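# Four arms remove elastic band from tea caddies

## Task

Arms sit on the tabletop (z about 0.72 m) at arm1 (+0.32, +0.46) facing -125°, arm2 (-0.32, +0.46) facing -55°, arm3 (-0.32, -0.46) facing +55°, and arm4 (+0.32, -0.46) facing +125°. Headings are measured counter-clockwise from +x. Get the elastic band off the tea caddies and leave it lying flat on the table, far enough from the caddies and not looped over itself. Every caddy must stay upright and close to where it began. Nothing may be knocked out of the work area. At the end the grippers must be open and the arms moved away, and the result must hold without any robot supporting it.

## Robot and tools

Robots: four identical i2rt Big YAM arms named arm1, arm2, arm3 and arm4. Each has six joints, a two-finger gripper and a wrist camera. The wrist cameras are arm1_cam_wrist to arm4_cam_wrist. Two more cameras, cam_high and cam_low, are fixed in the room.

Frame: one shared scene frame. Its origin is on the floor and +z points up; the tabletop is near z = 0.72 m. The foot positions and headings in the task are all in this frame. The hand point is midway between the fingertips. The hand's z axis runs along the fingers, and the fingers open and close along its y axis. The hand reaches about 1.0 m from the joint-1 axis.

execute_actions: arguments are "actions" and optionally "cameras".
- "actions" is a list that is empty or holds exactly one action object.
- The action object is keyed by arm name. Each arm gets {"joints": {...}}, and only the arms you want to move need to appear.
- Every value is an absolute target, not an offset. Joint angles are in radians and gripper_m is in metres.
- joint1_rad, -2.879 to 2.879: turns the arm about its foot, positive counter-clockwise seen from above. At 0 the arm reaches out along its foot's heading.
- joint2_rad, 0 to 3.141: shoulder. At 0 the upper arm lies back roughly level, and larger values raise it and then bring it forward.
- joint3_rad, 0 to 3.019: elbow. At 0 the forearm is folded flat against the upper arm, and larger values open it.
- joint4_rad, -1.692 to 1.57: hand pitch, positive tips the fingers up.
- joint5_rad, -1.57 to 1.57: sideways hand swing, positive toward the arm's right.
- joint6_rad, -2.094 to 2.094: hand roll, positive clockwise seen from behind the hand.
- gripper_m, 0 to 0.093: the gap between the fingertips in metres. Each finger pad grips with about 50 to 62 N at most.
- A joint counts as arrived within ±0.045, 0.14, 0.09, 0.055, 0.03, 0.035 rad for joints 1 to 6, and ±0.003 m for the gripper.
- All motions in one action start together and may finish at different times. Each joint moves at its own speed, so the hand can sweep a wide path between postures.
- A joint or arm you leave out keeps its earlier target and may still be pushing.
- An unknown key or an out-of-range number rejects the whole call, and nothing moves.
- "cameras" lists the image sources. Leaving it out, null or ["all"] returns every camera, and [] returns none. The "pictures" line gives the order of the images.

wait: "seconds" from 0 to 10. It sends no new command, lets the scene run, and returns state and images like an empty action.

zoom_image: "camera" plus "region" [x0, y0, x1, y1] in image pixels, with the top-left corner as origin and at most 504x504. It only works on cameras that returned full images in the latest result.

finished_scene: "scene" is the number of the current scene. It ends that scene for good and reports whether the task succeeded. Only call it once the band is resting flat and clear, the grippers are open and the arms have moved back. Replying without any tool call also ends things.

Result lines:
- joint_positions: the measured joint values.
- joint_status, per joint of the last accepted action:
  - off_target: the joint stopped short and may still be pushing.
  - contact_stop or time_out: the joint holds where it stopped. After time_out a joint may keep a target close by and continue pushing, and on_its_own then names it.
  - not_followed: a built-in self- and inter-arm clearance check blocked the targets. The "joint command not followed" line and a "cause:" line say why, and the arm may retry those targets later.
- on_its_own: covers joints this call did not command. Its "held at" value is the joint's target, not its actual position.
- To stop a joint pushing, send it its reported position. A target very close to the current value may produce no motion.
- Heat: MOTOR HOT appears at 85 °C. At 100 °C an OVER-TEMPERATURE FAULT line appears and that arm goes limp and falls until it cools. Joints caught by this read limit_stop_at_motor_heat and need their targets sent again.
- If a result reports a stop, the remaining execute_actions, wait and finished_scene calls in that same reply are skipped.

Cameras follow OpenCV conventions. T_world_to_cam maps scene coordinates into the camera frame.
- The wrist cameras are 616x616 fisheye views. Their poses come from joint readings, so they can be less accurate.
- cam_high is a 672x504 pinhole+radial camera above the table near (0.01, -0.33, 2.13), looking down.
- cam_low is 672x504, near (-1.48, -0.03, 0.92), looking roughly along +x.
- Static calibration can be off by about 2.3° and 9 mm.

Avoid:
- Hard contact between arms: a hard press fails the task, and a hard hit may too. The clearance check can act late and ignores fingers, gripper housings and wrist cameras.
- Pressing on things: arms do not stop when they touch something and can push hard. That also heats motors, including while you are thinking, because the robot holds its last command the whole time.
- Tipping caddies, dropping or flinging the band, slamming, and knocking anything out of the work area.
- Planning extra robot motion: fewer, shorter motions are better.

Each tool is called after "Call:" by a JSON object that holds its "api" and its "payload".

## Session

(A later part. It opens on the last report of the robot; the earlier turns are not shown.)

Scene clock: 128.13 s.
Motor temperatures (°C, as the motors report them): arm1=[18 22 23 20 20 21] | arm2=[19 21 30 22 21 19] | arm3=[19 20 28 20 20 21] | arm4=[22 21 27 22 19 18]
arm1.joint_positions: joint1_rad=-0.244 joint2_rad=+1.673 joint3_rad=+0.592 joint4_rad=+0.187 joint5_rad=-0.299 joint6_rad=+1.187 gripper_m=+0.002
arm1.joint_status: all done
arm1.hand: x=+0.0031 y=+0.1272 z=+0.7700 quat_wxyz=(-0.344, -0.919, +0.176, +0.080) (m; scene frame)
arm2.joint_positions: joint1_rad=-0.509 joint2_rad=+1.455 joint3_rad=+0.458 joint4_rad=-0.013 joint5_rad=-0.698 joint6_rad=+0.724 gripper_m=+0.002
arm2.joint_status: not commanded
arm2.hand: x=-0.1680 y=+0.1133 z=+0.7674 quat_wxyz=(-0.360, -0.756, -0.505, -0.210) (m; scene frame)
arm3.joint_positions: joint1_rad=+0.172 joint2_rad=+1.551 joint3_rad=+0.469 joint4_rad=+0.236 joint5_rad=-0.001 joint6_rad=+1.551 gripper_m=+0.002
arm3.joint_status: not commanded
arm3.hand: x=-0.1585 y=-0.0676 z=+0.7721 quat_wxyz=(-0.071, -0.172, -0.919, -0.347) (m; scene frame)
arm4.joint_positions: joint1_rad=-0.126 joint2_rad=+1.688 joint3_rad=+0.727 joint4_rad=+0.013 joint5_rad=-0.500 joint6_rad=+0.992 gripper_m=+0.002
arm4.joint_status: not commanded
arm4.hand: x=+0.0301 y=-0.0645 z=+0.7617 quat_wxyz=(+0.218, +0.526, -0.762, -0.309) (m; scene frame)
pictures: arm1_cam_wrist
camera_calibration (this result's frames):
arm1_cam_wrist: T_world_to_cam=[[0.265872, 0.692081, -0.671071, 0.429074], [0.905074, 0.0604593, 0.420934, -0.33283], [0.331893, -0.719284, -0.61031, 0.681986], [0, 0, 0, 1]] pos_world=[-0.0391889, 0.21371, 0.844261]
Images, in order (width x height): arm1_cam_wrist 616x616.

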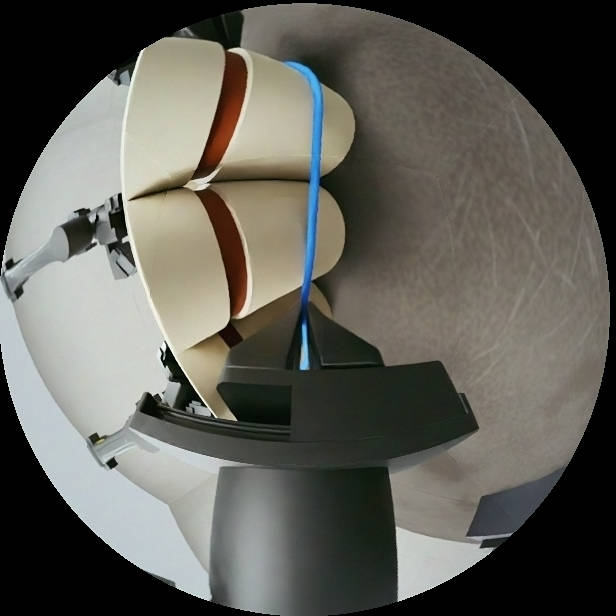

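Call:
{"api": "execute_actions", "payload": {"actions": [{"arm1":{"joints":{"joint1_rad":-0.18,"joint2_rad":1.585,"joint3_rad":0.511,"joint4_rad":0.174}},"arm2":{"joints":{"joint1_rad":-0.50,"joint2_rad":1.325,"joint3_rad":0.375,"joint4_rad":-0.05}},"arm3":{"joints":{"joint1_rad":0.27,"joint2_rad":1.48,"joint3_rad":0.424,"joint4_rad":0.206}},"arm4":{"joints":{"joint1_rad":-0.08,"joint2_rad":1.574,"joint3_rad":0.645,"joint4_rad":-0.021}}}], "cameras": ["cam_high"]}}

Call:
{"api": "execute_actions", "payload": {"actions": [{"arm1":{"joints":{"joint1_rad":-0.045,"joint2_rad":1.566,"joint3_rad":0.484,"joint4_rad":0.182}},"arm2":{"joints":{"joint1_rad":-0.385,"joint2_rad":1.219,"joint3_rad":0.29,"joint4_rad":-0.071}},"arm3":{"joints":{"joint1_rad":0.41,"joint2_rad":1.51,"joint3_rad":0.47,"joint4_rad":0.2}},"arm4":{"joints":{"joint1_rad":0.04,"joint2_rad":1.531,"joint3_rad":0.59,"joint4_rad":-0.009}}}], "cameras": ["cam_high","cam_low"]}}

Call:
{"api": "zoom_image", "payload": {"camera": "cam_high", "region": [236,140,426,330]}}

Scene clock: 156.23 s.
Motor temperatures (°C, as the motors report them): arm1=[18 22 23 20 20 21] | arm2=[19 21 30 22 20 19] | arm3=[19 21 28 20 19 21] | arm4=[22 21 27 22 19 18]
arm1.joint_positions: joint1_rad=-0.183 joint2_rad=+1.583 joint3_rad=+0.517 joint4_rad=+0.184 joint5_rad=-0.298 joint6_rad=+1.189 gripper_m=+0.002
arm1.joint_status: all done
arm1.hand: x=+0.0429 y=+0.1266 z=+0.7828 quat_wxyz=(-0.350, -0.922, +0.148, +0.073) (m; scene frame)
arm2.joint_positions: joint1_rad=-0.502 joint2_rad=+1.327 joint3_rad=+0.385 joint4_rad=-0.040 joint5_rad=-0.699 joint6_rad=+0.725 gripper_m=+0.002
arm2.joint_status: all done
arm2.hand: x=-0.1685 y=+0.1417 z=+0.7819 quat_wxyz=(-0.370, -0.749, -0.510, -0.206) (m; scene frame)
arm3.joint_positions: joint1_rad=+0.261 joint2_rad=+1.488 joint3_rad=+0.424 joint4_rad=+0.219 joint5_rad=+0.005 joint6_rad=+1.552 gripper_m=+0.002
arm3.joint_status: all done
arm3.hand: x=-0.1983 y=-0.0718 z=+0.7788 quat_wxyz=(-0.058, -0.132, -0.925, -0.350) (m; scene frame)
arm4.joint_positions: joint1_rad=-0.086 joint2_rad=+1.579 joint3_rad=+0.649 joint4_rad=-0.007 joint5_rad=-0.497 joint6_rad=+0.992 gripper_m=+0.002
arm4.joint_status: all done
arm4.hand: x=+0.0288 y=-0.1013 z=+0.7800 quat_wxyz=(+0.222, +0.541, -0.750, -0.309) (m; scene frame)
pictures: cam_high
Images, in order (width x height): cam_high 672x504.

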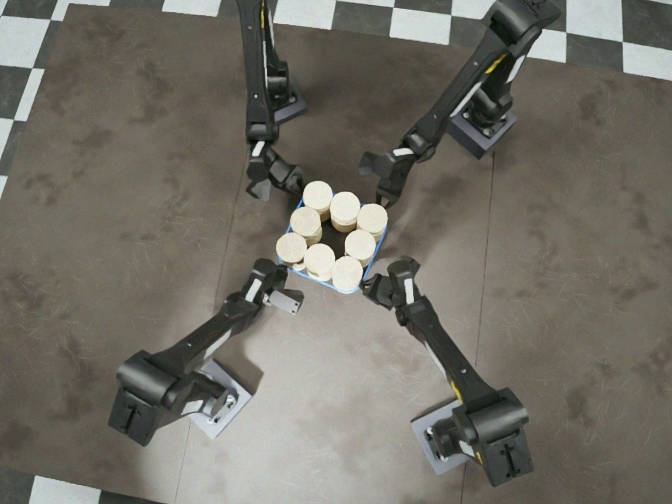

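Scene clock: 157.03 s.
Motor temperatures (°C, as the motors report them): arm1=[18 22 23 20 20 21] | arm2=[19 21 30 22 20 19] | arm3=[19 21 28 20 19 21] | arm4=[22 21 27 22 19 18]
arm1.joint_positions: joint1_rad=-0.073 joint2_rad=+1.563 joint3_rad=+0.509 joint4_rad=+0.204 joint5_rad=-0.280 joint6_rad=+1.194 gripper_m=+0.002
arm1.joint_status: all done
arm1.hand: x=+0.0772 y=+0.0979 z=+0.7904 quat_wxyz=(-0.362, -0.924, +0.100, +0.067) (m; scene frame)
arm2.joint_positions: joint1_rad=-0.390 joint2_rad=+1.214 joint3_rad=+0.321 joint4_rad=-0.049 joint5_rad=-0.696 joint6_rad=+0.729 gripper_m=+0.002
arm2.joint_status: all done
arm2.hand: x=-0.1391 y=+0.1812 z=+0.7921 quat_wxyz=(-0.374, -0.713, -0.552, -0.218) (m; scene frame)
arm3.joint_positions: joint1_rad=+0.373 joint2_rad=+1.488 joint3_rad=+0.473 joint4_rad=+0.217 joint5_rad=+0.023 joint6_rad=+1.555 gripper_m=+0.002
arm3.joint_status: all done
arm3.hand: x=-0.2346 y=-0.0372 z=+0.7962 quat_wxyz=(-0.049, -0.085, -0.922, -0.374) (m; scene frame)
arm4.joint_positions: joint1_rad=+0.021 joint2_rad=+1.534 joint3_rad=+0.612 joint4_rad=+0.010 joint5_rad=-0.481 joint6_rad=+0.995 gripper_m=+0.002
arm4.joint_status: all done
arm4.hand: x=+0.0000 y=-0.1407 z=+0.7866 quat_wxyz=(+0.230, +0.578, -0.720, -0.308) (m; scene frame)
pictures: cam_high, cam_low
Images, in order (width x height): cam_high 672x504, cam_low 672x504.

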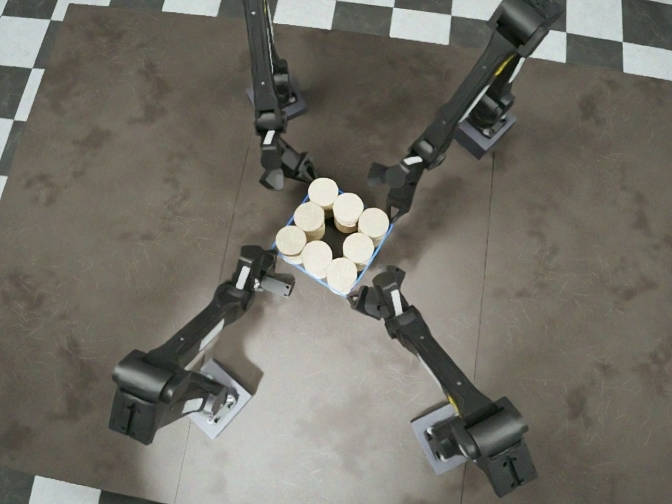

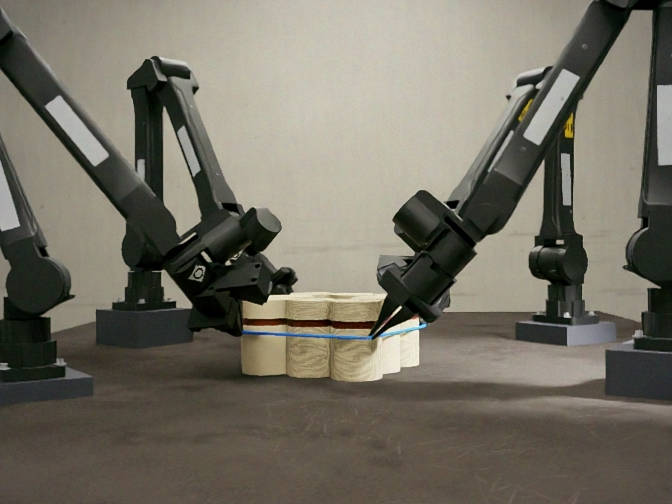

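Region (236, 140, 426, 330) of cam_high's 672x504 image, scaled by 2.653, with more detail than that image has.

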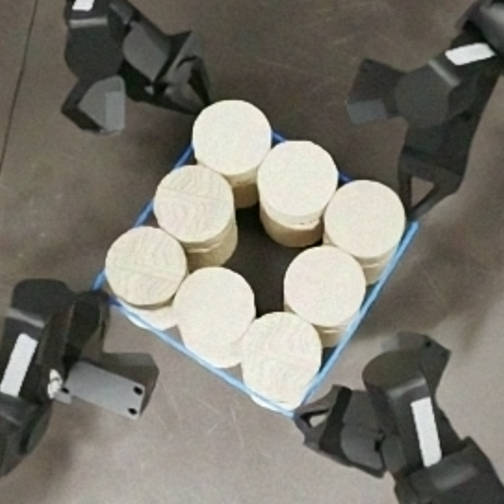

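Call:
{"api": "execute_actions", "payload": {"actions": [{"arm1":{"joints":{"joint1_rad":0.0,"joint2_rad":1.505,"joint3_rad":0.404,"joint4_rad":0.19}},"arm2":{"joints":{"joint1_rad":-0.42,"joint2_rad":1.073,"joint3_rad":0.2,"joint4_rad":-0.127}},"arm3":{"joints":{"joint1_rad":0.49,"joint2_rad":1.467,"joint3_rad":0.409,"joint4_rad":0.2}},"arm4":{"joints":{"joint1_rad":0.055,"joint2_rad":1.455,"joint3_rad":0.5,"joint4_rad":0.0}}}], "cameras": ["cam_high","cam_low"]}}

Call:
{"api": "zoom_image", "payload": {"camera": "cam_high", "region": [236,140,426,330]}}

Scene clock: 173.47 s.
Motor temperatures (°C, as the motors report them): arm1=[18 22 22 20 21 21] | arm2=[19 21 28 21 21 19] | arm3=[19 20 27 20 21 21] | arm4=[22 21 25 22 20 18]
arm1.joint_positions: joint1_rad=-0.053 joint2_rad=+1.490 joint3_rad=+0.456 joint4_rad=+0.225 joint5_rad=-0.269 joint6_rad=+1.195 gripper_m=+0.002
arm1.joint_status: joint1_rad time_out (moved +0.019 of +0.073); the others done
arm1.on_its_own: joint1_rad reads -0.053 and still pushes toward +0.000 since a time_out
arm1.hand: x=+0.0914 y=+0.1049 z=+0.8040 quat_wxyz=(-0.376, -0.919, +0.089, +0.078) (m; scene frame)
arm2.joint_positions: joint1_rad=-0.419 joint2_rad=+1.061 joint3_rad=+0.256 joint4_rad=-0.076 joint5_rad=-0.690 joint6_rad=+0.731 gripper_m=+0.002
arm2.joint_status: all done
arm2.hand: x=-0.1524 y=+0.1968 z=+0.8066 quat_wxyz=(-0.401, -0.709, -0.544, -0.199) (m; scene frame)
arm3.joint_positions: joint1_rad=+0.430 joint2_rad=+1.467 joint3_rad=+0.440 joint4_rad=+0.220 joint5_rad=+0.043 joint6_rad=+1.558 gripper_m=+0.002
arm3.joint_status: joint1_rad time_out (moved +0.057 of +0.117); the others done
arm3.on_its_own: joint1_rad reads +0.430 and still pushes toward +0.490 since a time_out
arm3.hand: x=-0.2572 y=-0.0467 z=+0.7935 quat_wxyz=(-0.046, -0.063, -0.925, -0.371) (m; scene frame)
arm4.joint_positions: joint1_rad=+0.021 joint2_rad=+1.448 joint3_rad=+0.550 joint4_rad=+0.036 joint5_rad=-0.476 joint6_rad=+0.995 gripper_m=+0.002
arm4.joint_status: all done
arm4.hand: x=+0.0100 y=-0.1538 z=+0.8023 quat_wxyz=(+0.226, +0.578, -0.711, -0.332) (m; scene frame)
pictures: cam_high, cam_low
Images, in order (width x height): cam_high 672x504, cam_low 672x504.

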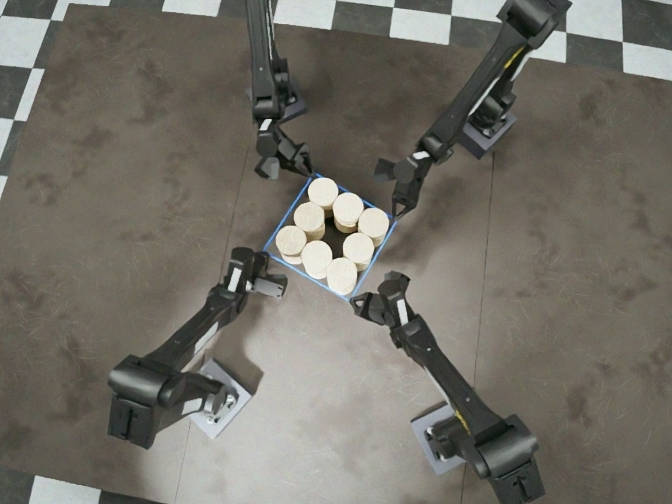

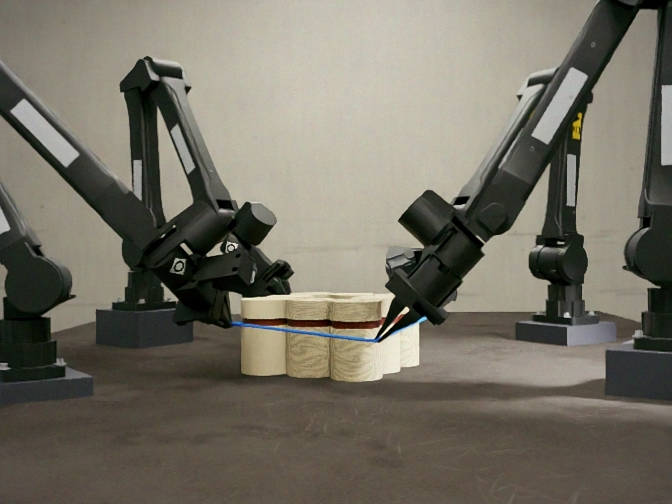

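Region (236, 140, 426, 330) of cam_high's 672x504 image, scaled by 2.653, with more detail than that image has.

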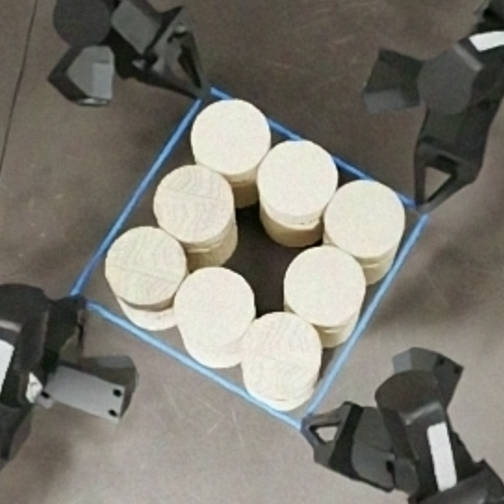

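Call:
{"api": "execute_actions", "payload": {"actions": [{"arm1":{"joints":{"joint2_rad":1.294,"joint3_rad":0.434,"joint4_rad":-0.04}},"arm2":{"joints":{"joint2_rad":0.853,"joint3_rad":0.283,"joint4_rad":-0.43}},"arm3":{"joints":{"joint2_rad":1.276,"joint3_rad":0.455,"joint4_rad":-0.029}},"arm4":{"joints":{"joint2_rad":1.281,"joint3_rad":0.538,"joint4_rad":-0.207}}}], "cameras": ["cam_high","cam_low"]}}

Call:
{"api": "execute_actions", "payload": {"actions": [{"arm1":{"joints":{"joint2_rad":1.146,"joint3_rad":0.5,"joint4_rad":-0.254}},"arm2":{"joints":{"joint2_rad":0.736,"joint3_rad":0.386,"joint4_rad":-0.65}},"arm3":{"joints":{"joint2_rad":1.138,"joint3_rad":0.524,"joint4_rad":-0.236}},"arm4":{"joints":{"joint2_rad":1.166,"joint3_rad":0.612,"joint4_rad":-0.396}}}], "cameras": ["cam_high","cam_low"]}}

Scene clock: 191.17 s.
Motor temperatures (°C, as the motors report them): arm1=[18 21 22 20 22 21] | arm2=[19 21 27 21 21 19] | arm3=[19 21 26 20 23 21] | arm4=[22 21 24 22 21 18]
arm1.joint_positions: joint1_rad=-0.053 joint2_rad=+1.277 joint3_rad=+0.477 joint4_rad=+0.014 joint5_rad=-0.266 joint6_rad=+1.195 gripper_m=+0.002
arm1.joint_status: all done
arm1.on_its_own: joint1_rad reads -0.053 and still pushes toward +0.000 since a time_out
arm1.hand: x=+0.0954 y=+0.1102 z=+0.8614 quat_wxyz=(-0.384, -0.915, +0.088, +0.086) (m; scene frame)
arm2.joint_positions: joint1_rad=-0.419 joint2_rad=+0.844 joint3_rad=+0.307 joint4_rad=-0.363 joint5_rad=-0.689 joint6_rad=+0.732 gripper_m=+0.002
arm2.joint_status: joint4_rad time_out (moved -0.288 of -0.354); the others done
arm2.on_its_own: joint4_rad reads -0.363 and still pushes toward -0.430 since a time_out
arm2.hand: x=-0.1553 y=+0.2114 z=+0.8484 quat_wxyz=(-0.393, -0.714, -0.543, -0.203) (m; scene frame)
arm3.joint_positions: joint1_rad=+0.430 joint2_rad=+1.265 joint3_rad=+0.470 joint4_rad=+0.019 joint5_rad=+0.046 joint6_rad=+1.558 gripper_m=+0.002
arm3.joint_status: all done
arm3.on_its_own: joint1_rad reads +0.430 and still pushes toward +0.490 since a time_out
arm3.hand: x=-0.2570 y=-0.0494 z=+0.8507 quat_wxyz=(-0.049, -0.064, -0.919, -0.385) (m; scene frame)
arm4.joint_positions: joint1_rad=+0.021 joint2_rad=+1.273 joint3_rad=+0.572 joint4_rad=-0.136 joint5_rad=-0.471 joint6_rad=+0.995 gripper_m=+0.002
arm4.joint_status: joint4_rad time_out (moved -0.172 of -0.243); the others done
arm4.on_its_own: joint4_rad reads -0.136 and still pushes toward -0.207 since a time_out
arm4.hand: x=+0.0155 y=-0.1604 z=+0.8562 quat_wxyz=(+0.223, +0.577, -0.706, -0.343) (m; scene frame)
pictures: cam_high, cam_low
Images, in order (width x height): cam_high 672x504, cam_low 672x504.

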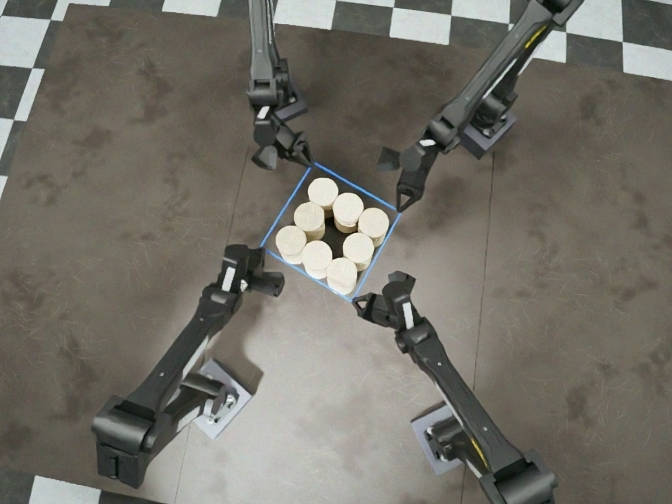

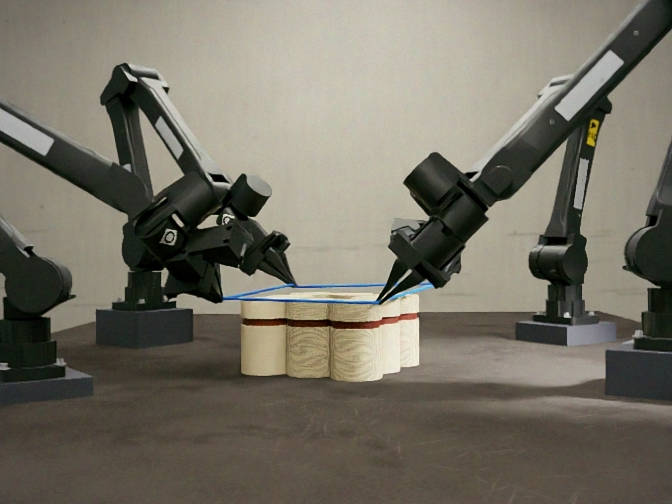

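not run: a stop came earlier in this reply.

Call:
{"api": "execute_actions", "payload": {"actions": [{"arm1":{"joints":{"joint1_rad":-0.04,"joint2_rad":1.146,"joint3_rad":0.55,"joint4_rad":-0.23}},"arm2":{"joints":{"joint2_rad":0.736,"joint3_rad":0.44,"joint4_rad":-0.6}},"arm3":{"joints":{"joint1_rad":0.44,"joint2_rad":1.138,"joint3_rad":0.57,"joint4_rad":-0.22}},"arm4":{"joints":{"joint2_rad":1.166,"joint3_rad":0.67,"joint4_rad":-0.35}}}], "cameras": ["cam_low"]}}

Scene clock: 200.47 s.
Motor temperatures (°C, as the motors report them): arm1=[18 21 22 20 23 21] | arm2=[19 21 27 21 21 19] | arm3=[19 20 26 20 25 21] | arm4=[22 21 24 22 21 18]
arm1.joint_positions: joint1_rad=-0.074 joint2_rad=+1.134 joint3_rad=+0.574 joint4_rad=-0.187 joint5_rad=-0.266 joint6_rad=+1.195 gripper_m=+0.002
arm1.joint_status: all done
arm1.hand: x=+0.0820 y=+0.1063 z=+0.9292 quat_wxyz=(-0.399, -0.907, +0.093, +0.100) (m; scene frame)
arm2.joint_positions: joint1_rad=-0.419 joint2_rad=+0.733 joint3_rad=+0.442 joint4_rad=-0.552 joint5_rad=-0.690 joint6_rad=+0.733 gripper_m=+0.002
arm2.joint_status: all done
arm2.hand: x=-0.1523 y=+0.2007 z=+0.9174 quat_wxyz=(-0.416, -0.702, -0.546, -0.192) (m; scene frame)
arm3.joint_positions: joint1_rad=+0.403 joint2_rad=+1.127 joint3_rad=+0.575 joint4_rad=-0.183 joint5_rad=+0.037 joint6_rad=+1.558 gripper_m=+0.002
arm3.joint_status: all done
arm3.hand: x=-0.2452 y=-0.0383 z=+0.9203 quat_wxyz=(-0.051, -0.075, -0.910, -0.404) (m; scene frame)
arm4.joint_positions: joint1_rad=+0.021 joint2_rad=+1.168 joint3_rad=+0.685 joint4_rad=-0.298 joint5_rad=-0.472 joint6_rad=+0.995 gripper_m=+0.002
arm4.joint_status: all done
arm4.hand: x=+0.0062 y=-0.1476 z=+0.9269 quat_wxyz=(+0.222, +0.577, -0.695, -0.368) (m; scene frame)
pictures: cam_low
Images, in order (width x height): cam_low 672x504.

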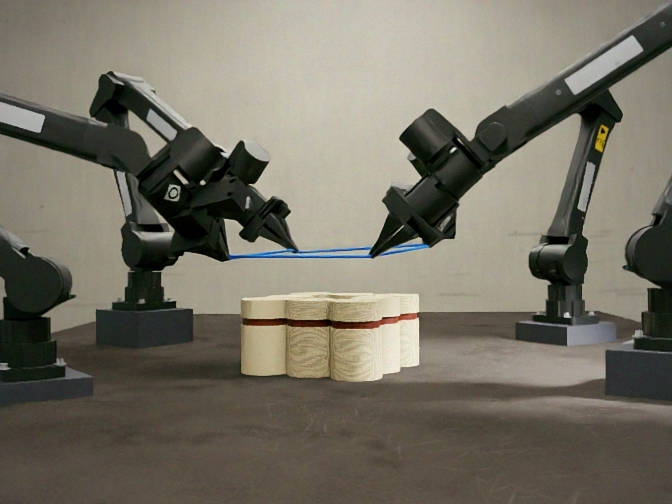

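Call:
{"api": "execute_actions", "payload": {"actions": [{"arm1":{"joints":{"joint1_rad":0.1,"joint2_rad":1.09,"joint3_rad":0.6,"joint4_rad":-0.38,"joint5_rad":-0.14,"joint6_rad":1.35}},"arm2":{"joints":{"joint1_rad":-0.18,"joint2_rad":0.97,"joint3_rad":0.72,"joint4_rad":-0.62,"joint5_rad":-0.35,"joint6_rad":0.95}},"arm3":{"joints":{"joint1_rad":0.14,"joint2_rad":1.19,"joint3_rad":0.74,"joint4_rad":-0.38,"joint5_rad":0}},"arm4":{"joints":{"joint1_rad":-0.11,"joint2_rad":1.09,"joint3_rad":0.69,"joint4_rad":-0.5,"joint5_rad":-0.24}}}], "cameras": []}}

Call:
{"api": "execute_actions", "payload": {"actions": [{"arm1":{"joints":{"joint1_rad":0.275,"joint2_rad":1.044,"joint3_rad":0.63,"joint4_rad":-0.573,"joint5_rad":0,"joint6_rad":1.55}},"arm2":{"joints":{"joint1_rad":0.062,"joint2_rad":1.234,"joint3_rad":0.93,"joint4_rad":-0.651,"joint5_rad":0,"joint6_rad":1.2}},"arm3":{"joints":{"joint1_rad":-0.128,"joint2_rad":1.285,"joint3_rad":0.86,"joint4_rad":-0.546,"joint6_rad":1.5}},"arm4":{"joints":{"joint1_rad":-0.237,"joint2_rad":1.008,"joint3_rad":0.70,"joint4_rad":-0.683,"joint5_rad":0}}}], "cameras": ["cam_high","cam_low"]}}

Scene clock: 219.13 s.
Motor temperatures (°C, as the motors report them): arm1=[18 21 23 20 23 21] | arm2=[19 21 30 21 21 19] | arm3=[19 20 28 20 25 21] | arm4=[22 21 26 22 22 18]
arm1.joint_positions: joint1_rad=+0.072 joint2_rad=+1.094 joint3_rad=+0.599 joint4_rad=-0.357 joint5_rad=-0.124 joint6_rad=+1.342 gripper_m=+0.002
arm1.joint_status: all done
arm1.hand: x=+0.1243 y=+0.1028 z=+0.9250 quat_wxyz=(-0.342, -0.927, +0.129, +0.081) (m; scene frame)
arm2.joint_positions: joint1_rad=-0.168 joint2_rad=+0.971 joint3_rad=+0.681 joint4_rad=-0.596 joint5_rad=-0.363 joint6_rad=+0.937 gripper_m=+0.002
arm2.joint_status: all done
arm2.hand: x=-0.0965 y=+0.1486 z=+0.9373 quat_wxyz=(-0.344, -0.760, -0.535, -0.136) (m; scene frame)
arm3.joint_positions: joint1_rad=+0.131 joint2_rad=+1.177 joint3_rad=+0.719 joint4_rad=-0.361 joint5_rad=+0.011 joint6_rad=+1.558 gripper_m=+0.002
arm3.joint_status: all done
arm3.hand: x=-0.1298 y=-0.0524 z=+0.9411 quat_wxyz=(-0.085, -0.195, -0.909, -0.357) (m; scene frame)
arm4.joint_positions: joint1_rad=-0.107 joint2_rad=+1.094 joint3_rad=+0.685 joint4_rad=-0.473 joint5_rad=-0.242 joint6_rad=+0.995 gripper_m=+0.002
arm4.joint_status: all done
arm4.hand: x=+0.0919 y=-0.1139 z=+0.9192 quat_wxyz=(+0.098, +0.508, -0.786, -0.339) (m; scene frame)
pictures: none
No camera images: the call's "cameras" was empty. Leave "cameras" out to get every camera's image.

Scene clock: 220.37 s.
Motor temperatures (°C, as the motors report them): arm1=[18 21 23 20 23 21] | arm2=[19 21 30 21 21 19] | arm3=[19 20 29 20 24 21] | arm4=[22 21 26 22 22 18]
arm1.joint_positions: joint1_rad=+0.267 joint2_rad=+1.044 joint3_rad=+0.611 joint4_rad=-0.550 joint5_rad=+0.004 joint6_rad=+1.542 gripper_m=+0.002
arm1.joint_status: all done
arm1.hand: x=+0.1878 y=+0.1096 z=+0.9198 quat_wxyz=(-0.279, -0.945, +0.157, +0.059) (m; scene frame)
arm2.joint_positions: joint1_rad=+0.071 joint2_rad=+1.239 joint3_rad=+0.894 joint4_rad=-0.631 joint5_rad=-0.008 joint6_rad=+1.184 gripper_m=+0.002
arm2.joint_status: all done
arm2.hand: x=-0.0222 y=+0.1093 z=+0.9243 quat_wxyz=(-0.289, -0.818, -0.496, -0.044) (m; scene frame)
arm3.joint_positions: joint1_rad=-0.128 joint2_rad=+1.273 joint3_rad=+0.834 joint4_rad=-0.520 joint5_rad=+0.000 joint6_rad=+1.510 gripper_m=+0.002
arm3.joint_status: all done
arm3.hand: x=-0.0251 y=-0.1036 z=+0.9319 quat_wxyz=(-0.110, -0.295, -0.907, -0.281) (m; scene frame)
arm4.joint_positions: joint1_rad=-0.231 joint2_rad=+1.006 joint3_rad=+0.685 joint4_rad=-0.659 joint5_rad=-0.005 joint6_rad=+0.995 gripper_m=+0.002
arm4.joint_status: all done
arm4.hand: x=+0.1872 y=-0.1079 z=+0.9211 quat_wxyz=(-0.030, +0.432, -0.854, -0.288) (m; scene frame)
pictures: cam_high, cam_low
Images, in order (width x height): cam_high 672x504, cam_low 672x504.

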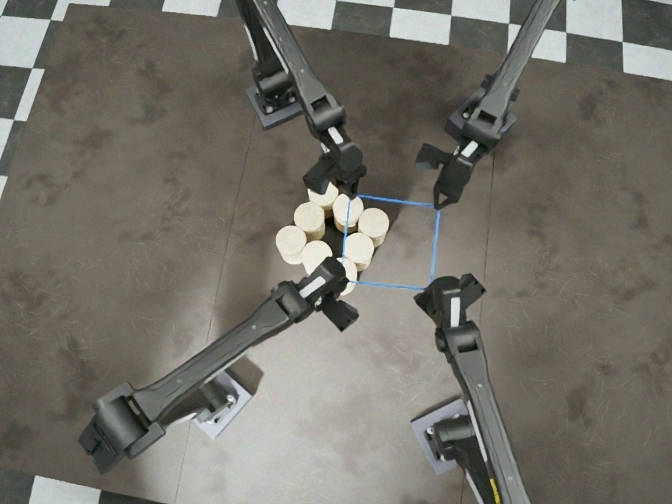

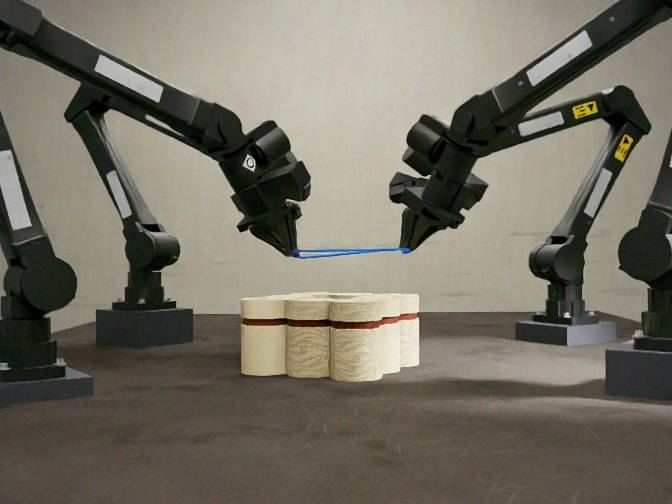

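Call:
{"api": "execute_actions", "payload": {"actions": [{"arm1":{"joints":{"joint1_rad":0.45,"joint2_rad":1.04,"joint3_rad":0.6,"joint4_rad":-0.55,"joint6_rad":1.65}},"arm2":{"joints":{"joint1_rad":0.14,"joint2_rad":1.45,"joint3_rad":1.23,"joint4_rad":-0.78,"joint6_rad":1.35}},"arm3":{"joints":{"joint1_rad":-0.28,"joint2_rad":1.46,"joint3_rad":1.14,"joint4_rad":-0.69}},"arm4":{"joints":{"joint1_rad":-0.46,"joint2_rad":1.0,"joint3_rad":0.68,"joint4_rad":-0.65}}}], "cameras": []}}

Call:
{"api": "execute_actions", "payload": {"actions": [{"arm1":{"joints":{"joint1_rad":0.65,"joint2_rad":1.05,"joint3_rad":0.58,"joint4_rad":-0.53,"joint6_rad":1.8}},"arm2":{"joints":{"joint1_rad":0.24,"joint2_rad":1.68,"joint3_rad":1.48,"joint4_rad":-0.9,"joint6_rad":1.55}},"arm3":{"joints":{"joint1_rad":-0.38,"joint2_rad":1.67,"joint3_rad":1.37,"joint4_rad":-0.82,"joint6_rad":1.42}},"arm4":{"joints":{"joint1_rad":-0.68,"joint2_rad":1.0,"joint3_rad":0.66,"joint4_rad":-0.63}}}], "cameras": ["cam_high"]}}

Call:
{"api": "execute_actions", "payload": {"actions": [{"arm1":{"joints":{"joint1_rad":0.939,"joint2_rad":1.13,"joint3_rad":0.58,"joint4_rad":-0.458,"joint6_rad":2.0}},"arm2":{"joints":{"joint1_rad":0.37,"joint2_rad":1.937,"joint3_rad":1.755,"joint4_rad":-1.045,"joint6_rad":1.76}},"arm3":{"joints":{"joint1_rad":-0.44,"joint2_rad":1.98,"joint3_rad":1.71,"joint4_rad":-0.975,"joint6_rad":1.38}},"arm4":{"joints":{"joint1_rad":-0.905,"joint2_rad":1.08,"joint3_rad":0.68,"joint4_rad":-0.56,"joint6_rad":0.95}}}], "cameras": ["cam_high","cam_low"]}}

Scene clock: 237.57 s.
Motor temperatures (°C, as the motors report them): arm1=[18 21 25 20 22 21] | arm2=[19 21 33 21 21 19] | arm3=[19 20 32 19 23 21] | arm4=[22 20 28 22 21 18]
arm1.joint_positions: joint1_rad=+0.443 joint2_rad=+1.044 joint3_rad=+0.605 joint4_rad=-0.546 joint5_rad=+0.007 joint6_rad=+1.640 gripper_m=+0.002
arm1.joint_status: all done
arm1.hand: x=+0.2505 y=+0.0936 z=+0.9169 quat_wxyz=(-0.283, -0.951, +0.122, +0.021) (m; scene frame)
arm2.joint_positions: joint1_rad=+0.144 joint2_rad=+1.456 joint3_rad=+1.173 joint4_rad=-0.767 joint5_rad=-0.004 joint6_rad=+1.333 gripper_m=+0.002
arm2.joint_status: all done
arm2.hand: x=+0.0546 y=+0.0775 z=+0.9406 quat_wxyz=(-0.248, -0.845, -0.469, -0.065) (m; scene frame)
arm3.joint_positions: joint1_rad=-0.281 joint2_rad=+1.450 joint3_rad=+1.105 joint4_rad=-0.675 joint5_rad=+0.000 joint6_rad=+1.508 gripper_m=+0.002
arm3.joint_status: all done
arm3.hand: x=+0.0774 y=-0.1069 z=+0.9591 quat_wxyz=(-0.119, -0.366, -0.890, -0.245) (m; scene frame)
arm4.joint_positions: joint1_rad=-0.460 joint2_rad=+1.006 joint3_rad=+0.680 joint4_rad=-0.657 joint5_rad=-0.003 joint6_rad=+0.995 gripper_m=+0.002
arm4.joint_status: all done
arm4.hand: x=+0.2709 y=-0.0881 z=+0.9192 quat_wxyz=(-0.063, +0.332, -0.898, -0.281) (m; scene frame)
pictures: none
No camera images: the call's "cameras" was empty. Leave "cameras" out to get every camera's image.

Scene clock: 238.77 s.
Motor temperatures (°C, as the motors report them): arm1=[18 21 24 20 22 21] | arm2=[19 21 33 21 21 19] | arm3=[19 21 32 19 22 21] | arm4=[22 20 28 22 21 18]
arm1.joint_positions: joint1_rad=+0.652 joint2_rad=+1.044 joint3_rad=+0.583 joint4_rad=-0.539 joint5_rad=+0.003 joint6_rad=+1.791 gripper_m=+0.002
arm1.joint_status: all done
arm1.hand: x=+0.3286 y=+0.0939 z=+0.9074 quat_wxyz=(-0.275, -0.956, +0.094, -0.033) (m; scene frame)
arm2.joint_positions: joint1_rad=+0.246 joint2_rad=+1.686 joint3_rad=+1.418 joint4_rad=-0.890 joint5_rad=-0.002 joint6_rad=+1.532 gripper_m=+0.002
arm2.joint_status: all done
arm2.hand: x=+0.1412 y=+0.0759 z=+0.9180 quat_wxyz=(-0.188, -0.878, -0.432, -0.079) (m; scene frame)
arm3.joint_positions: joint1_rad=-0.380 joint2_rad=+1.655 joint3_rad=+1.328 joint4_rad=-0.803 joint5_rad=-0.001 joint6_rad=+1.429 gripper_m=+0.002
arm3.joint_status: all done
arm3.hand: x=+0.1556 y=-0.1144 z=+0.9403 quat_wxyz=(-0.112, -0.380, -0.899, -0.188) (m; scene frame)
arm4.joint_positions: joint1_rad=-0.680 joint2_rad=+1.006 joint3_rad=+0.659 joint4_rad=-0.649 joint5_rad=-0.003 joint6_rad=+0.995 gripper_m=+0.002
arm4.joint_status: all done
arm4.hand: x=+0.3525 y=-0.0918 z=+0.9102 quat_wxyz=(-0.092, +0.232, -0.931, -0.267) (m; scene frame)
pictures: cam_high
Images, in order (width x height): cam_high 672x504.

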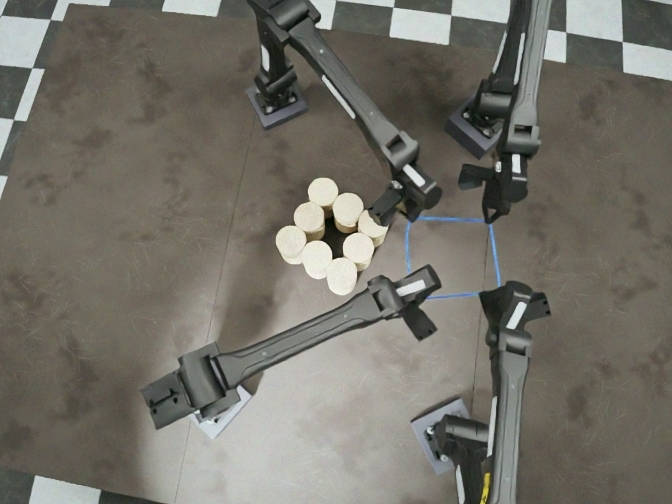

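Scene clock: 240.00 s.
Motor temperatures (°C, as the motors report them): arm1=[18 21 24 20 22 21] | arm2=[19 21 34 21 21 19] | arm3=[19 21 32 19 22 21] | arm4=[22 20 28 22 21 18]
arm1.joint_positions: joint1_rad=+0.938 joint2_rad=+1.126 joint3_rad=+0.582 joint4_rad=-0.463 joint5_rad=+0.003 joint6_rad=+1.992 gripper_m=+0.002
arm1.joint_status: all done
arm1.hand: x=+0.4353 y=+0.0987 z=+0.8881 quat_wxyz=(-0.255, -0.960, +0.053, -0.098) (m; scene frame)
arm2.joint_positions: joint1_rad=+0.375 joint2_rad=+1.947 joint3_rad=+1.700 joint4_rad=-1.031 joint5_rad=+0.003 joint6_rad=+1.742 gripper_m=+0.002
arm2.joint_status: all done
arm2.hand: x=+0.2412 y=+0.1019 z=+0.8732 quat_wxyz=(-0.123, -0.905, -0.400, -0.074) (m; scene frame)
arm3.joint_positions: joint1_rad=-0.433 joint2_rad=+1.968 joint3_rad=+1.670 joint4_rad=-0.959 joint5_rad=-0.001 joint6_rad=+1.389 gripper_m=+0.002
arm3.joint_status: all done
arm3.hand: x=+0.2438 y=-0.0942 z=+0.8909 quat_wxyz=(-0.086, -0.391, -0.907, -0.131) (m; scene frame)
arm4.joint_positions: joint1_rad=-0.903 joint2_rad=+1.084 joint3_rad=+0.659 joint4_rad=-0.574 joint5_rad=-0.006 joint6_rad=+0.958 gripper_m=+0.002
arm4.joint_status: all done
arm4.hand: x=+0.4378 y=-0.0926 z=+0.8927 quat_wxyz=(-0.125, +0.145, -0.949, -0.252) (m; scene frame)
pictures: cam_high, cam_low
Images, in order (width x height): cam_high 672x504, cam_low 672x504.

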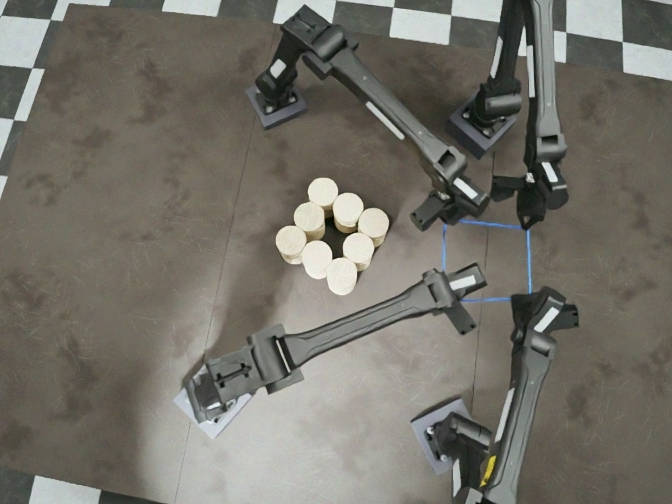

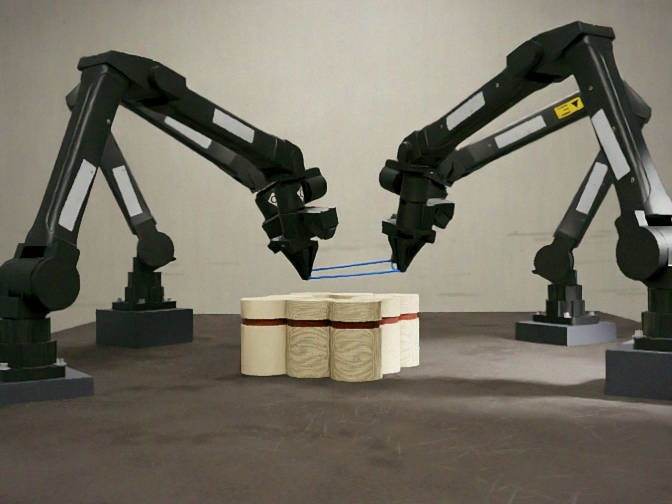

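Call:
{"api": "execute_actions", "payload": {"actions": [{"arm1":{"joints":{"joint2_rad":1.43,"joint3_rad":0.465,"joint4_rad":-0.04}},"arm2":{"joints":{"joint2_rad":2.02,"joint3_rad":1.565,"joint4_rad":-0.77}},"arm3":{"joints":{"joint2_rad":2.09,"joint3_rad":1.58,"joint4_rad":-0.73}},"arm4":{"joints":{"joint2_rad":1.34,"joint3_rad":0.5,"joint4_rad":-0.16}}}], "cameras": []}}

Call:
{"api": "execute_actions", "payload": {"actions": [{"arm1":{"joints":{"joint2_rad":1.62,"joint3_rad":0.412,"joint4_rad":0.22}},"arm2":{"joints":{"joint2_rad":2.05,"joint3_rad":1.491,"joint4_rad":-0.645}},"arm3":{"joints":{"joint2_rad":2.135,"joint3_rad":1.487,"joint4_rad":-0.595}},"arm4":{"joints":{"joint2_rad":1.485,"joint3_rad":0.433,"joint4_rad":0.08}}}], "cameras": ["cam_high","cam_low"]}}

Scene clock: 251.80 s.
Motor temperatures (°C, as the motors report them): arm1=[18 21 24 20 22 21] | arm2=[19 23 35 21 20 19] | arm3=[19 22 34 19 22 21] | arm4=[22 20 28 22 20 18]
arm1.joint_positions: joint1_rad=+0.938 joint2_rad=+1.421 joint3_rad=+0.468 joint4_rad=-0.052 joint5_rad=+0.003 joint6_rad=+1.994 gripper_m=+0.002
arm1.joint_status: all done
arm1.hand: x=+0.4374 y=+0.0930 z=+0.7882 quat_wxyz=(-0.256, -0.960, +0.054, -0.099) (m; scene frame)
arm2.joint_positions: joint1_rad=+0.375 joint2_rad=+2.033 joint3_rad=+1.566 joint4_rad=-0.780 joint5_rad=+0.002 joint6_rad=+1.743 gripper_m=+0.002
arm2.joint_status: all done
arm2.hand: x=+0.2451 y=+0.0985 z=+0.7786 quat_wxyz=(-0.136, -0.903, -0.399, -0.083) (m; scene frame)
arm3.joint_positions: joint1_rad=-0.433 joint2_rad=+2.086 joint3_rad=+1.566 joint4_rad=-0.743 joint5_rad=-0.001 joint6_rad=+1.389 gripper_m=+0.002
arm3.joint_status: all done
arm3.hand: x=+0.2450 y=-0.0932 z=+0.7858 quat_wxyz=(-0.084, -0.391, -0.908, -0.128) (m; scene frame)
arm4.joint_positions: joint1_rad=-0.903 joint2_rad=+1.349 joint3_rad=+0.502 joint4_rad=-0.180 joint5_rad=-0.004 joint6_rad=+0.957 gripper_m=+0.002
arm4.joint_status: all done
arm4.hand: x=+0.4382 y=-0.0937 z=+0.7781 quat_wxyz=(-0.120, +0.145, -0.952, -0.240) (m; scene frame)
pictures: none
No camera images: the call's "cameras" was empty. Leave "cameras" out to get every camera's image.

Scene clock: 252.77 s.
Motor temperatures (°C, as the motors report them): arm1=[18 21 24 20 22 21] | arm2=[19 23 35 21 20 19] | arm3=[19 22 33 20 22 21] | arm4=[22 20 28 22 20 18]
arm1.joint_positions: joint1_rad=+0.938 joint2_rad=+1.612 joint3_rad=+0.417 joint4_rad=+0.210 joint5_rad=+0.003 joint6_rad=+1.994 gripper_m=+0.002
arm1.joint_status: all done
arm1.hand: x=+0.4362 y=+0.0974 z=+0.7380 quat_wxyz=(-0.265, -0.957, +0.054, -0.102) (m; scene frame)
arm2.joint_positions: joint1_rad=+0.375 joint2_rad=+2.043 joint3_rad=+1.499 joint4_rad=-0.656 joint5_rad=+0.002 joint6_rad=+1.743 gripper_m=+0.002
arm2.joint_status: all done
arm2.hand: x=+0.2448 y=+0.0985 z=+0.7546 quat_wxyz=(-0.155, -0.899, -0.397, -0.097) (m; scene frame)
arm3.joint_positions: joint1_rad=-0.433 joint2_rad=+2.105 joint3_rad=+1.486 joint4_rad=-0.606 joint5_rad=-0.001 joint6_rad=+1.389 gripper_m=+0.002
arm3.joint_status: all done
arm3.hand: x=+0.2399 y=-0.0965 z=+0.7518 quat_wxyz=(-0.094, -0.389, -0.905, -0.144) (m; scene frame)
arm4.joint_positions: joint1_rad=-0.903 joint2_rad=+1.490 joint3_rad=+0.438 joint4_rad=+0.060 joint5_rad=-0.004 joint6_rad=+0.957 gripper_m=+0.002
arm4.joint_status: all done
arm4.hand: x=+0.4377 y=-0.0956 z=+0.7360 quat_wxyz=(-0.127, +0.145, -0.947, -0.255) (m; scene frame)
pictures: cam_high, cam_low
Images, in order (width x height): cam_high 672x504, cam_low 672x504.

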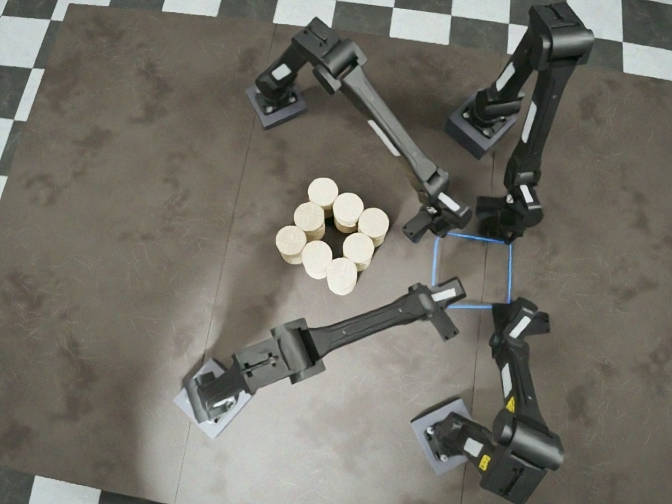

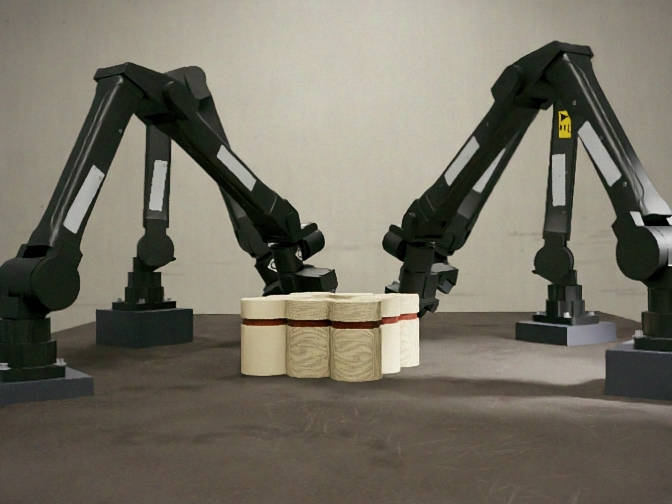

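Call:
{"api": "execute_actions", "payload": {"actions": [{"arm2":{"joints":{"joint2_rad":2.07}},"arm3":{"joints":{"joint2_rad":2.155}}}], "cameras": []}}

Call:
{"api": "execute_actions", "payload": {"actions": [{"arm1":{"joints":{"gripper_m":0.018}},"arm2":{"joints":{"gripper_m":0.018}},"arm3":{"joints":{"gripper_m":0.018}},"arm4":{"joints":{"gripper_m":0.018}}}], "cameras": []}}

Call:
{"api": "execute_actions", "payload": {"actions": [{"arm1":{"joints":{"joint2_rad":1.45,"joint3_rad":0.38,"joint4_rad":0.05}},"arm2":{"joints":{"joint2_rad":1.95,"joint4_rad":-0.85}},"arm3":{"joints":{"joint2_rad":2.02,"joint4_rad":-0.8}},"arm4":{"joints":{"joint2_rad":1.32,"joint3_rad":0.41,"joint4_rad":-0.09}}}], "cameras": ["cam_high","arm1_cam_wrist","arm3_cam_wrist"]}}

Scene clock: 265.43 s.
Motor temperatures (°C, as the motors report them): arm1=[18 21 23 20 21 21] | arm2=[19 23 32 21 20 19] | arm3=[19 23 31 20 21 21] | arm4=[22 21 26 22 20 18]
arm1.joint_positions: joint1_rad=+0.938 joint2_rad=+1.612 joint3_rad=+0.417 joint4_rad=+0.210 joint5_rad=+0.003 joint6_rad=+1.994 gripper_m=+0.002
arm1.joint_status: not commanded
arm1.hand: x=+0.4362 y=+0.0974 z=+0.7380 quat_wxyz=(-0.265, -0.957, +0.054, -0.102) (m; scene frame)
arm2.joint_positions: joint1_rad=+0.375 joint2_rad=+2.055 joint3_rad=+1.499 joint4_rad=-0.655 joint5_rad=+0.002 joint6_rad=+1.743 gripper_m=+0.002
arm2.joint_status: all done
arm2.hand: x=+0.2436 y=+0.0991 z=+0.7468 quat_wxyz=(-0.151, -0.900, -0.398, -0.093) (m; scene frame)
arm3.joint_positions: joint1_rad=-0.433 joint2_rad=+2.113 joint3_rad=+1.486 joint4_rad=-0.606 joint5_rad=-0.001 joint6_rad=+1.389 gripper_m=+0.002
arm3.joint_status: all done
arm3.hand: x=+0.2388 y=-0.0972 z=+0.7466 quat_wxyz=(-0.092, -0.389, -0.906, -0.141) (m; scene frame)
arm4.joint_positions: joint1_rad=-0.903 joint2_rad=+1.490 joint3_rad=+0.438 joint4_rad=+0.060 joint5_rad=-0.004 joint6_rad=+0.957 gripper_m=+0.002
arm4.joint_status: not commanded
arm4.hand: x=+0.4377 y=-0.0956 z=+0.7360 quat_wxyz=(-0.127, +0.145, -0.947, -0.255) (m; scene frame)
pictures: none
No camera images: the call's "cameras" was empty. Leave "cameras" out to get every camera's image.

Scene clock: 265.90 s.
Motor temperatures (°C, as the motors report them): arm1=[18 21 23 20 21 21] | arm2=[19 23 32 21 20 19] | arm3=[19 23 31 20 21 21] | arm4=[22 21 26 22 20 18]
arm1.joint_positions: joint1_rad=+0.938 joint2_rad=+1.612 joint3_rad=+0.416 joint4_rad=+0.210 joint5_rad=+0.003 joint6_rad=+1.994 gripper_m=+0.018
arm1.joint_status: all done
arm1.hand: x=+0.4360 y=+0.0980 z=+0.7377 quat_wxyz=(-0.264, -0.958, +0.054, -0.102) (m; scene frame)
arm2.joint_positions: joint1_rad=+0.375 joint2_rad=+2.055 joint3_rad=+1.499 joint4_rad=-0.655 joint5_rad=+0.002 joint6_rad=+1.743 gripper_m=+0.018
arm2.joint_status: all done
arm2.hand: x=+0.2436 y=+0.0991 z=+0.7468 quat_wxyz=(-0.151, -0.900, -0.397, -0.093) (m; scene frame)
arm3.joint_positions: joint1_rad=-0.433 joint2_rad=+2.114 joint3_rad=+1.486 joint4_rad=-0.606 joint5_rad=-0.001 joint6_rad=+1.389 gripper_m=+0.018
arm3.joint_status: all done
arm3.hand: x=+0.2387 y=-0.0972 z=+0.7464 quat_wxyz=(-0.092, -0.390, -0.906, -0.140) (m; scene frame)
arm4.joint_positions: joint1_rad=-0.903 joint2_rad=+1.490 joint3_rad=+0.438 joint4_rad=+0.060 joint5_rad=-0.003 joint6_rad=+0.957 gripper_m=+0.018
arm4.joint_status: all done
arm4.hand: x=+0.4378 y=-0.0956 z=+0.7360 quat_wxyz=(-0.128, +0.145, -0.948, -0.255) (m; scene frame)
pictures: none
No camera images: the call's "cameras" was empty. Leave "cameras" out to get every camera's image.

Scene clock: 266.97 s.
Motor temperatures (°C, as the motors report them): arm1=[18 21 23 20 21 21] | arm2=[19 23 32 21 20 19] | arm3=[19 23 31 20 21 21] | arm4=[22 21 26 22 20 18]
arm1.joint_positions: joint1_rad=+0.938 joint2_rad=+1.448 joint3_rad=+0.377 joint4_rad=+0.058 joint5_rad=+0.003 joint6_rad=+1.994 gripper_m=+0.018
arm1.joint_status: all done
arm1.hand: x=+0.4285 y=+0.1210 z=+0.7635 quat_wxyz=(-0.253, -0.961, +0.054, -0.097) (m; scene frame)
arm2.joint_positions: joint1_rad=+0.375 joint2_rad=+1.944 joint3_rad=+1.494 joint4_rad=-0.840 joint5_rad=+0.002 joint6_rad=+1.743 gripper_m=+0.018
arm2.joint_status: all done
arm2.hand: x=+0.2153 y=+0.1178 z=+0.8004 quat_wxyz=(-0.118, -0.906, -0.400, -0.072) (m; scene frame)
arm3.joint_positions: joint1_rad=-0.433 joint2_rad=+2.021 joint3_rad=+1.481 joint4_rad=-0.787 joint5_rad=-0.001 joint6_rad=+1.389 gripper_m=+0.018
arm3.joint_status: all done
arm3.hand: x=+0.2124 y=-0.1144 z=+0.7900 quat_wxyz=(-0.067, -0.392, -0.912, -0.102) (m; scene frame)
arm4.joint_positions: joint1_rad=-0.903 joint2_rad=+1.316 joint3_rad=+0.407 joint4_rad=-0.079 joint5_rad=-0.003 joint6_rad=+0.957 gripper_m=+0.018
arm4.joint_status: all done
arm4.hand: x=+0.4313 y=-0.1155 z=+0.7673 quat_wxyz=(-0.128, +0.145, -0.947, -0.256) (m; scene frame)
pictures: arm1_cam_wrist, arm3_cam_wrist, cam_high
camera_calibration (this result's frames):
arm1_cam_wrist: T_world_to_cam=[[0.157471, 0.858671, -0.487737, 0.202176], [0.68978, 0.257801, 0.676566, -0.841504], [0.706687, -0.442971, -0.551698, 0.293637], [0, 0, 0, 1]] pos_world=[0.341107, 0.173411, 0.829941]
arm3_cam_wrist: T_world_to_cam=[[-0.704853, -0.667842, -0.239099, 0.26651], [-0.670296, 0.516764, 0.532596, -0.214277], [-0.232132, 0.535669, -0.811895, 0.875865], [0, 0, 0, 1]] pos_world=[0.247538, -0.180456, 0.888956]
Images, in order (width x height): arm1_cam_wrist 616x616, arm3_cam_wrist 616x616, cam_high 672x504.

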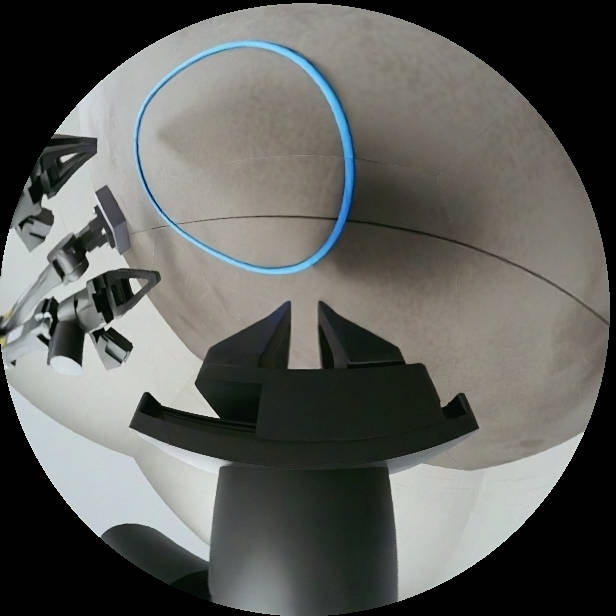

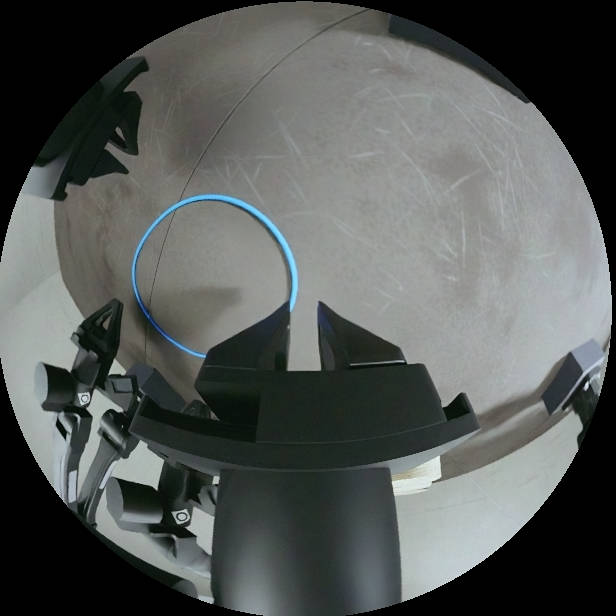

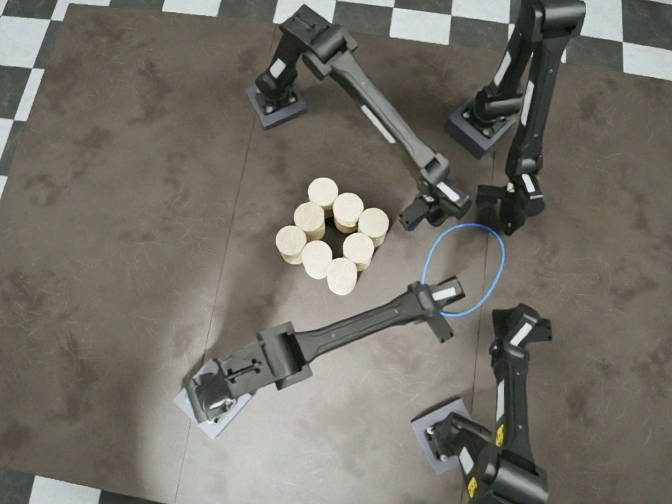

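Call:
{"api": "execute_actions", "payload": {"actions": [{"arm1":{"joints":{"joint2_rad":0.5}},"arm2":{"joints":{"joint2_rad":0.6}},"arm3":{"joints":{"joint2_rad":0.6}},"arm4":{"joints":{"joint2_rad":0.5}}}], "cameras": ["cam_high"]}}

Scene clock: 272.53 s.
Motor temperatures (°C, as the motors report them): arm1=[18 21 23 20 21 21] | arm2=[19 23 32 21 20 19] | arm3=[19 23 31 20 21 21] | arm4=[22 20 26 22 20 18]
arm1.joint_positions: joint1_rad=+0.938 joint2_rad=+0.501 joint3_rad=+0.377 joint4_rad=+0.054 joint5_rad=+0.003 joint6_rad=+1.994 gripper_m=+0.018
arm1.joint_status: all done
arm1.hand: x=+0.4257 y=+0.1266 z=+1.1003 quat_wxyz=(-0.633, -0.733, +0.043, -0.244) (m; scene frame)
arm2.joint_positions: joint1_rad=+0.375 joint2_rad=+0.592 joint3_rad=+1.484 joint4_rad=-0.843 joint5_rad=+0.002 joint6_rad=+1.743 gripper_m=+0.018
arm2.joint_status: all done
arm2.hand: x=-0.1196 y=+0.3389 z=+1.4533 quat_wxyz=(-0.604, -0.632, -0.281, -0.397) (m; scene frame)
arm3.joint_positions: joint1_rad=-0.433 joint2_rad=+0.596 joint3_rad=+1.488 joint4_rad=-0.791 joint5_rad=-0.001 joint6_rad=+1.387 gripper_m=+0.018
arm3.joint_status: all done
arm3.hand: x=-0.1258 y=-0.3351 z=+1.5046 quat_wxyz=(-0.412, -0.264, -0.616, -0.618) (m; scene frame)
arm4.joint_positions: joint1_rad=-0.903 joint2_rad=+0.498 joint3_rad=+0.407 joint4_rad=-0.083 joint5_rad=-0.003 joint6_rad=+0.957 gripper_m=+0.018
arm4.joint_status: all done
arm4.hand: x=+0.4251 y=-0.1318 z=+1.0535 quat_wxyz=(-0.287, +0.117, -0.757, -0.575) (m; scene frame)
pictures: cam_high
Images, in order (width x height): cam_high 672x504.

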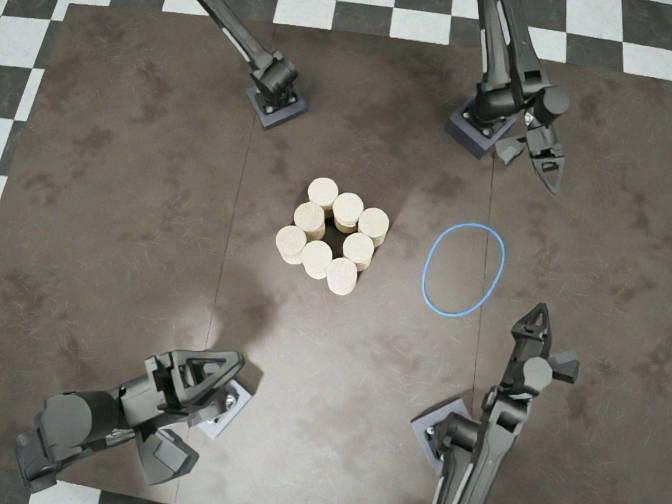

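Call:
{"api": "finished_scene", "payload": {"scene": 2}}

The scene is finished: the task was done.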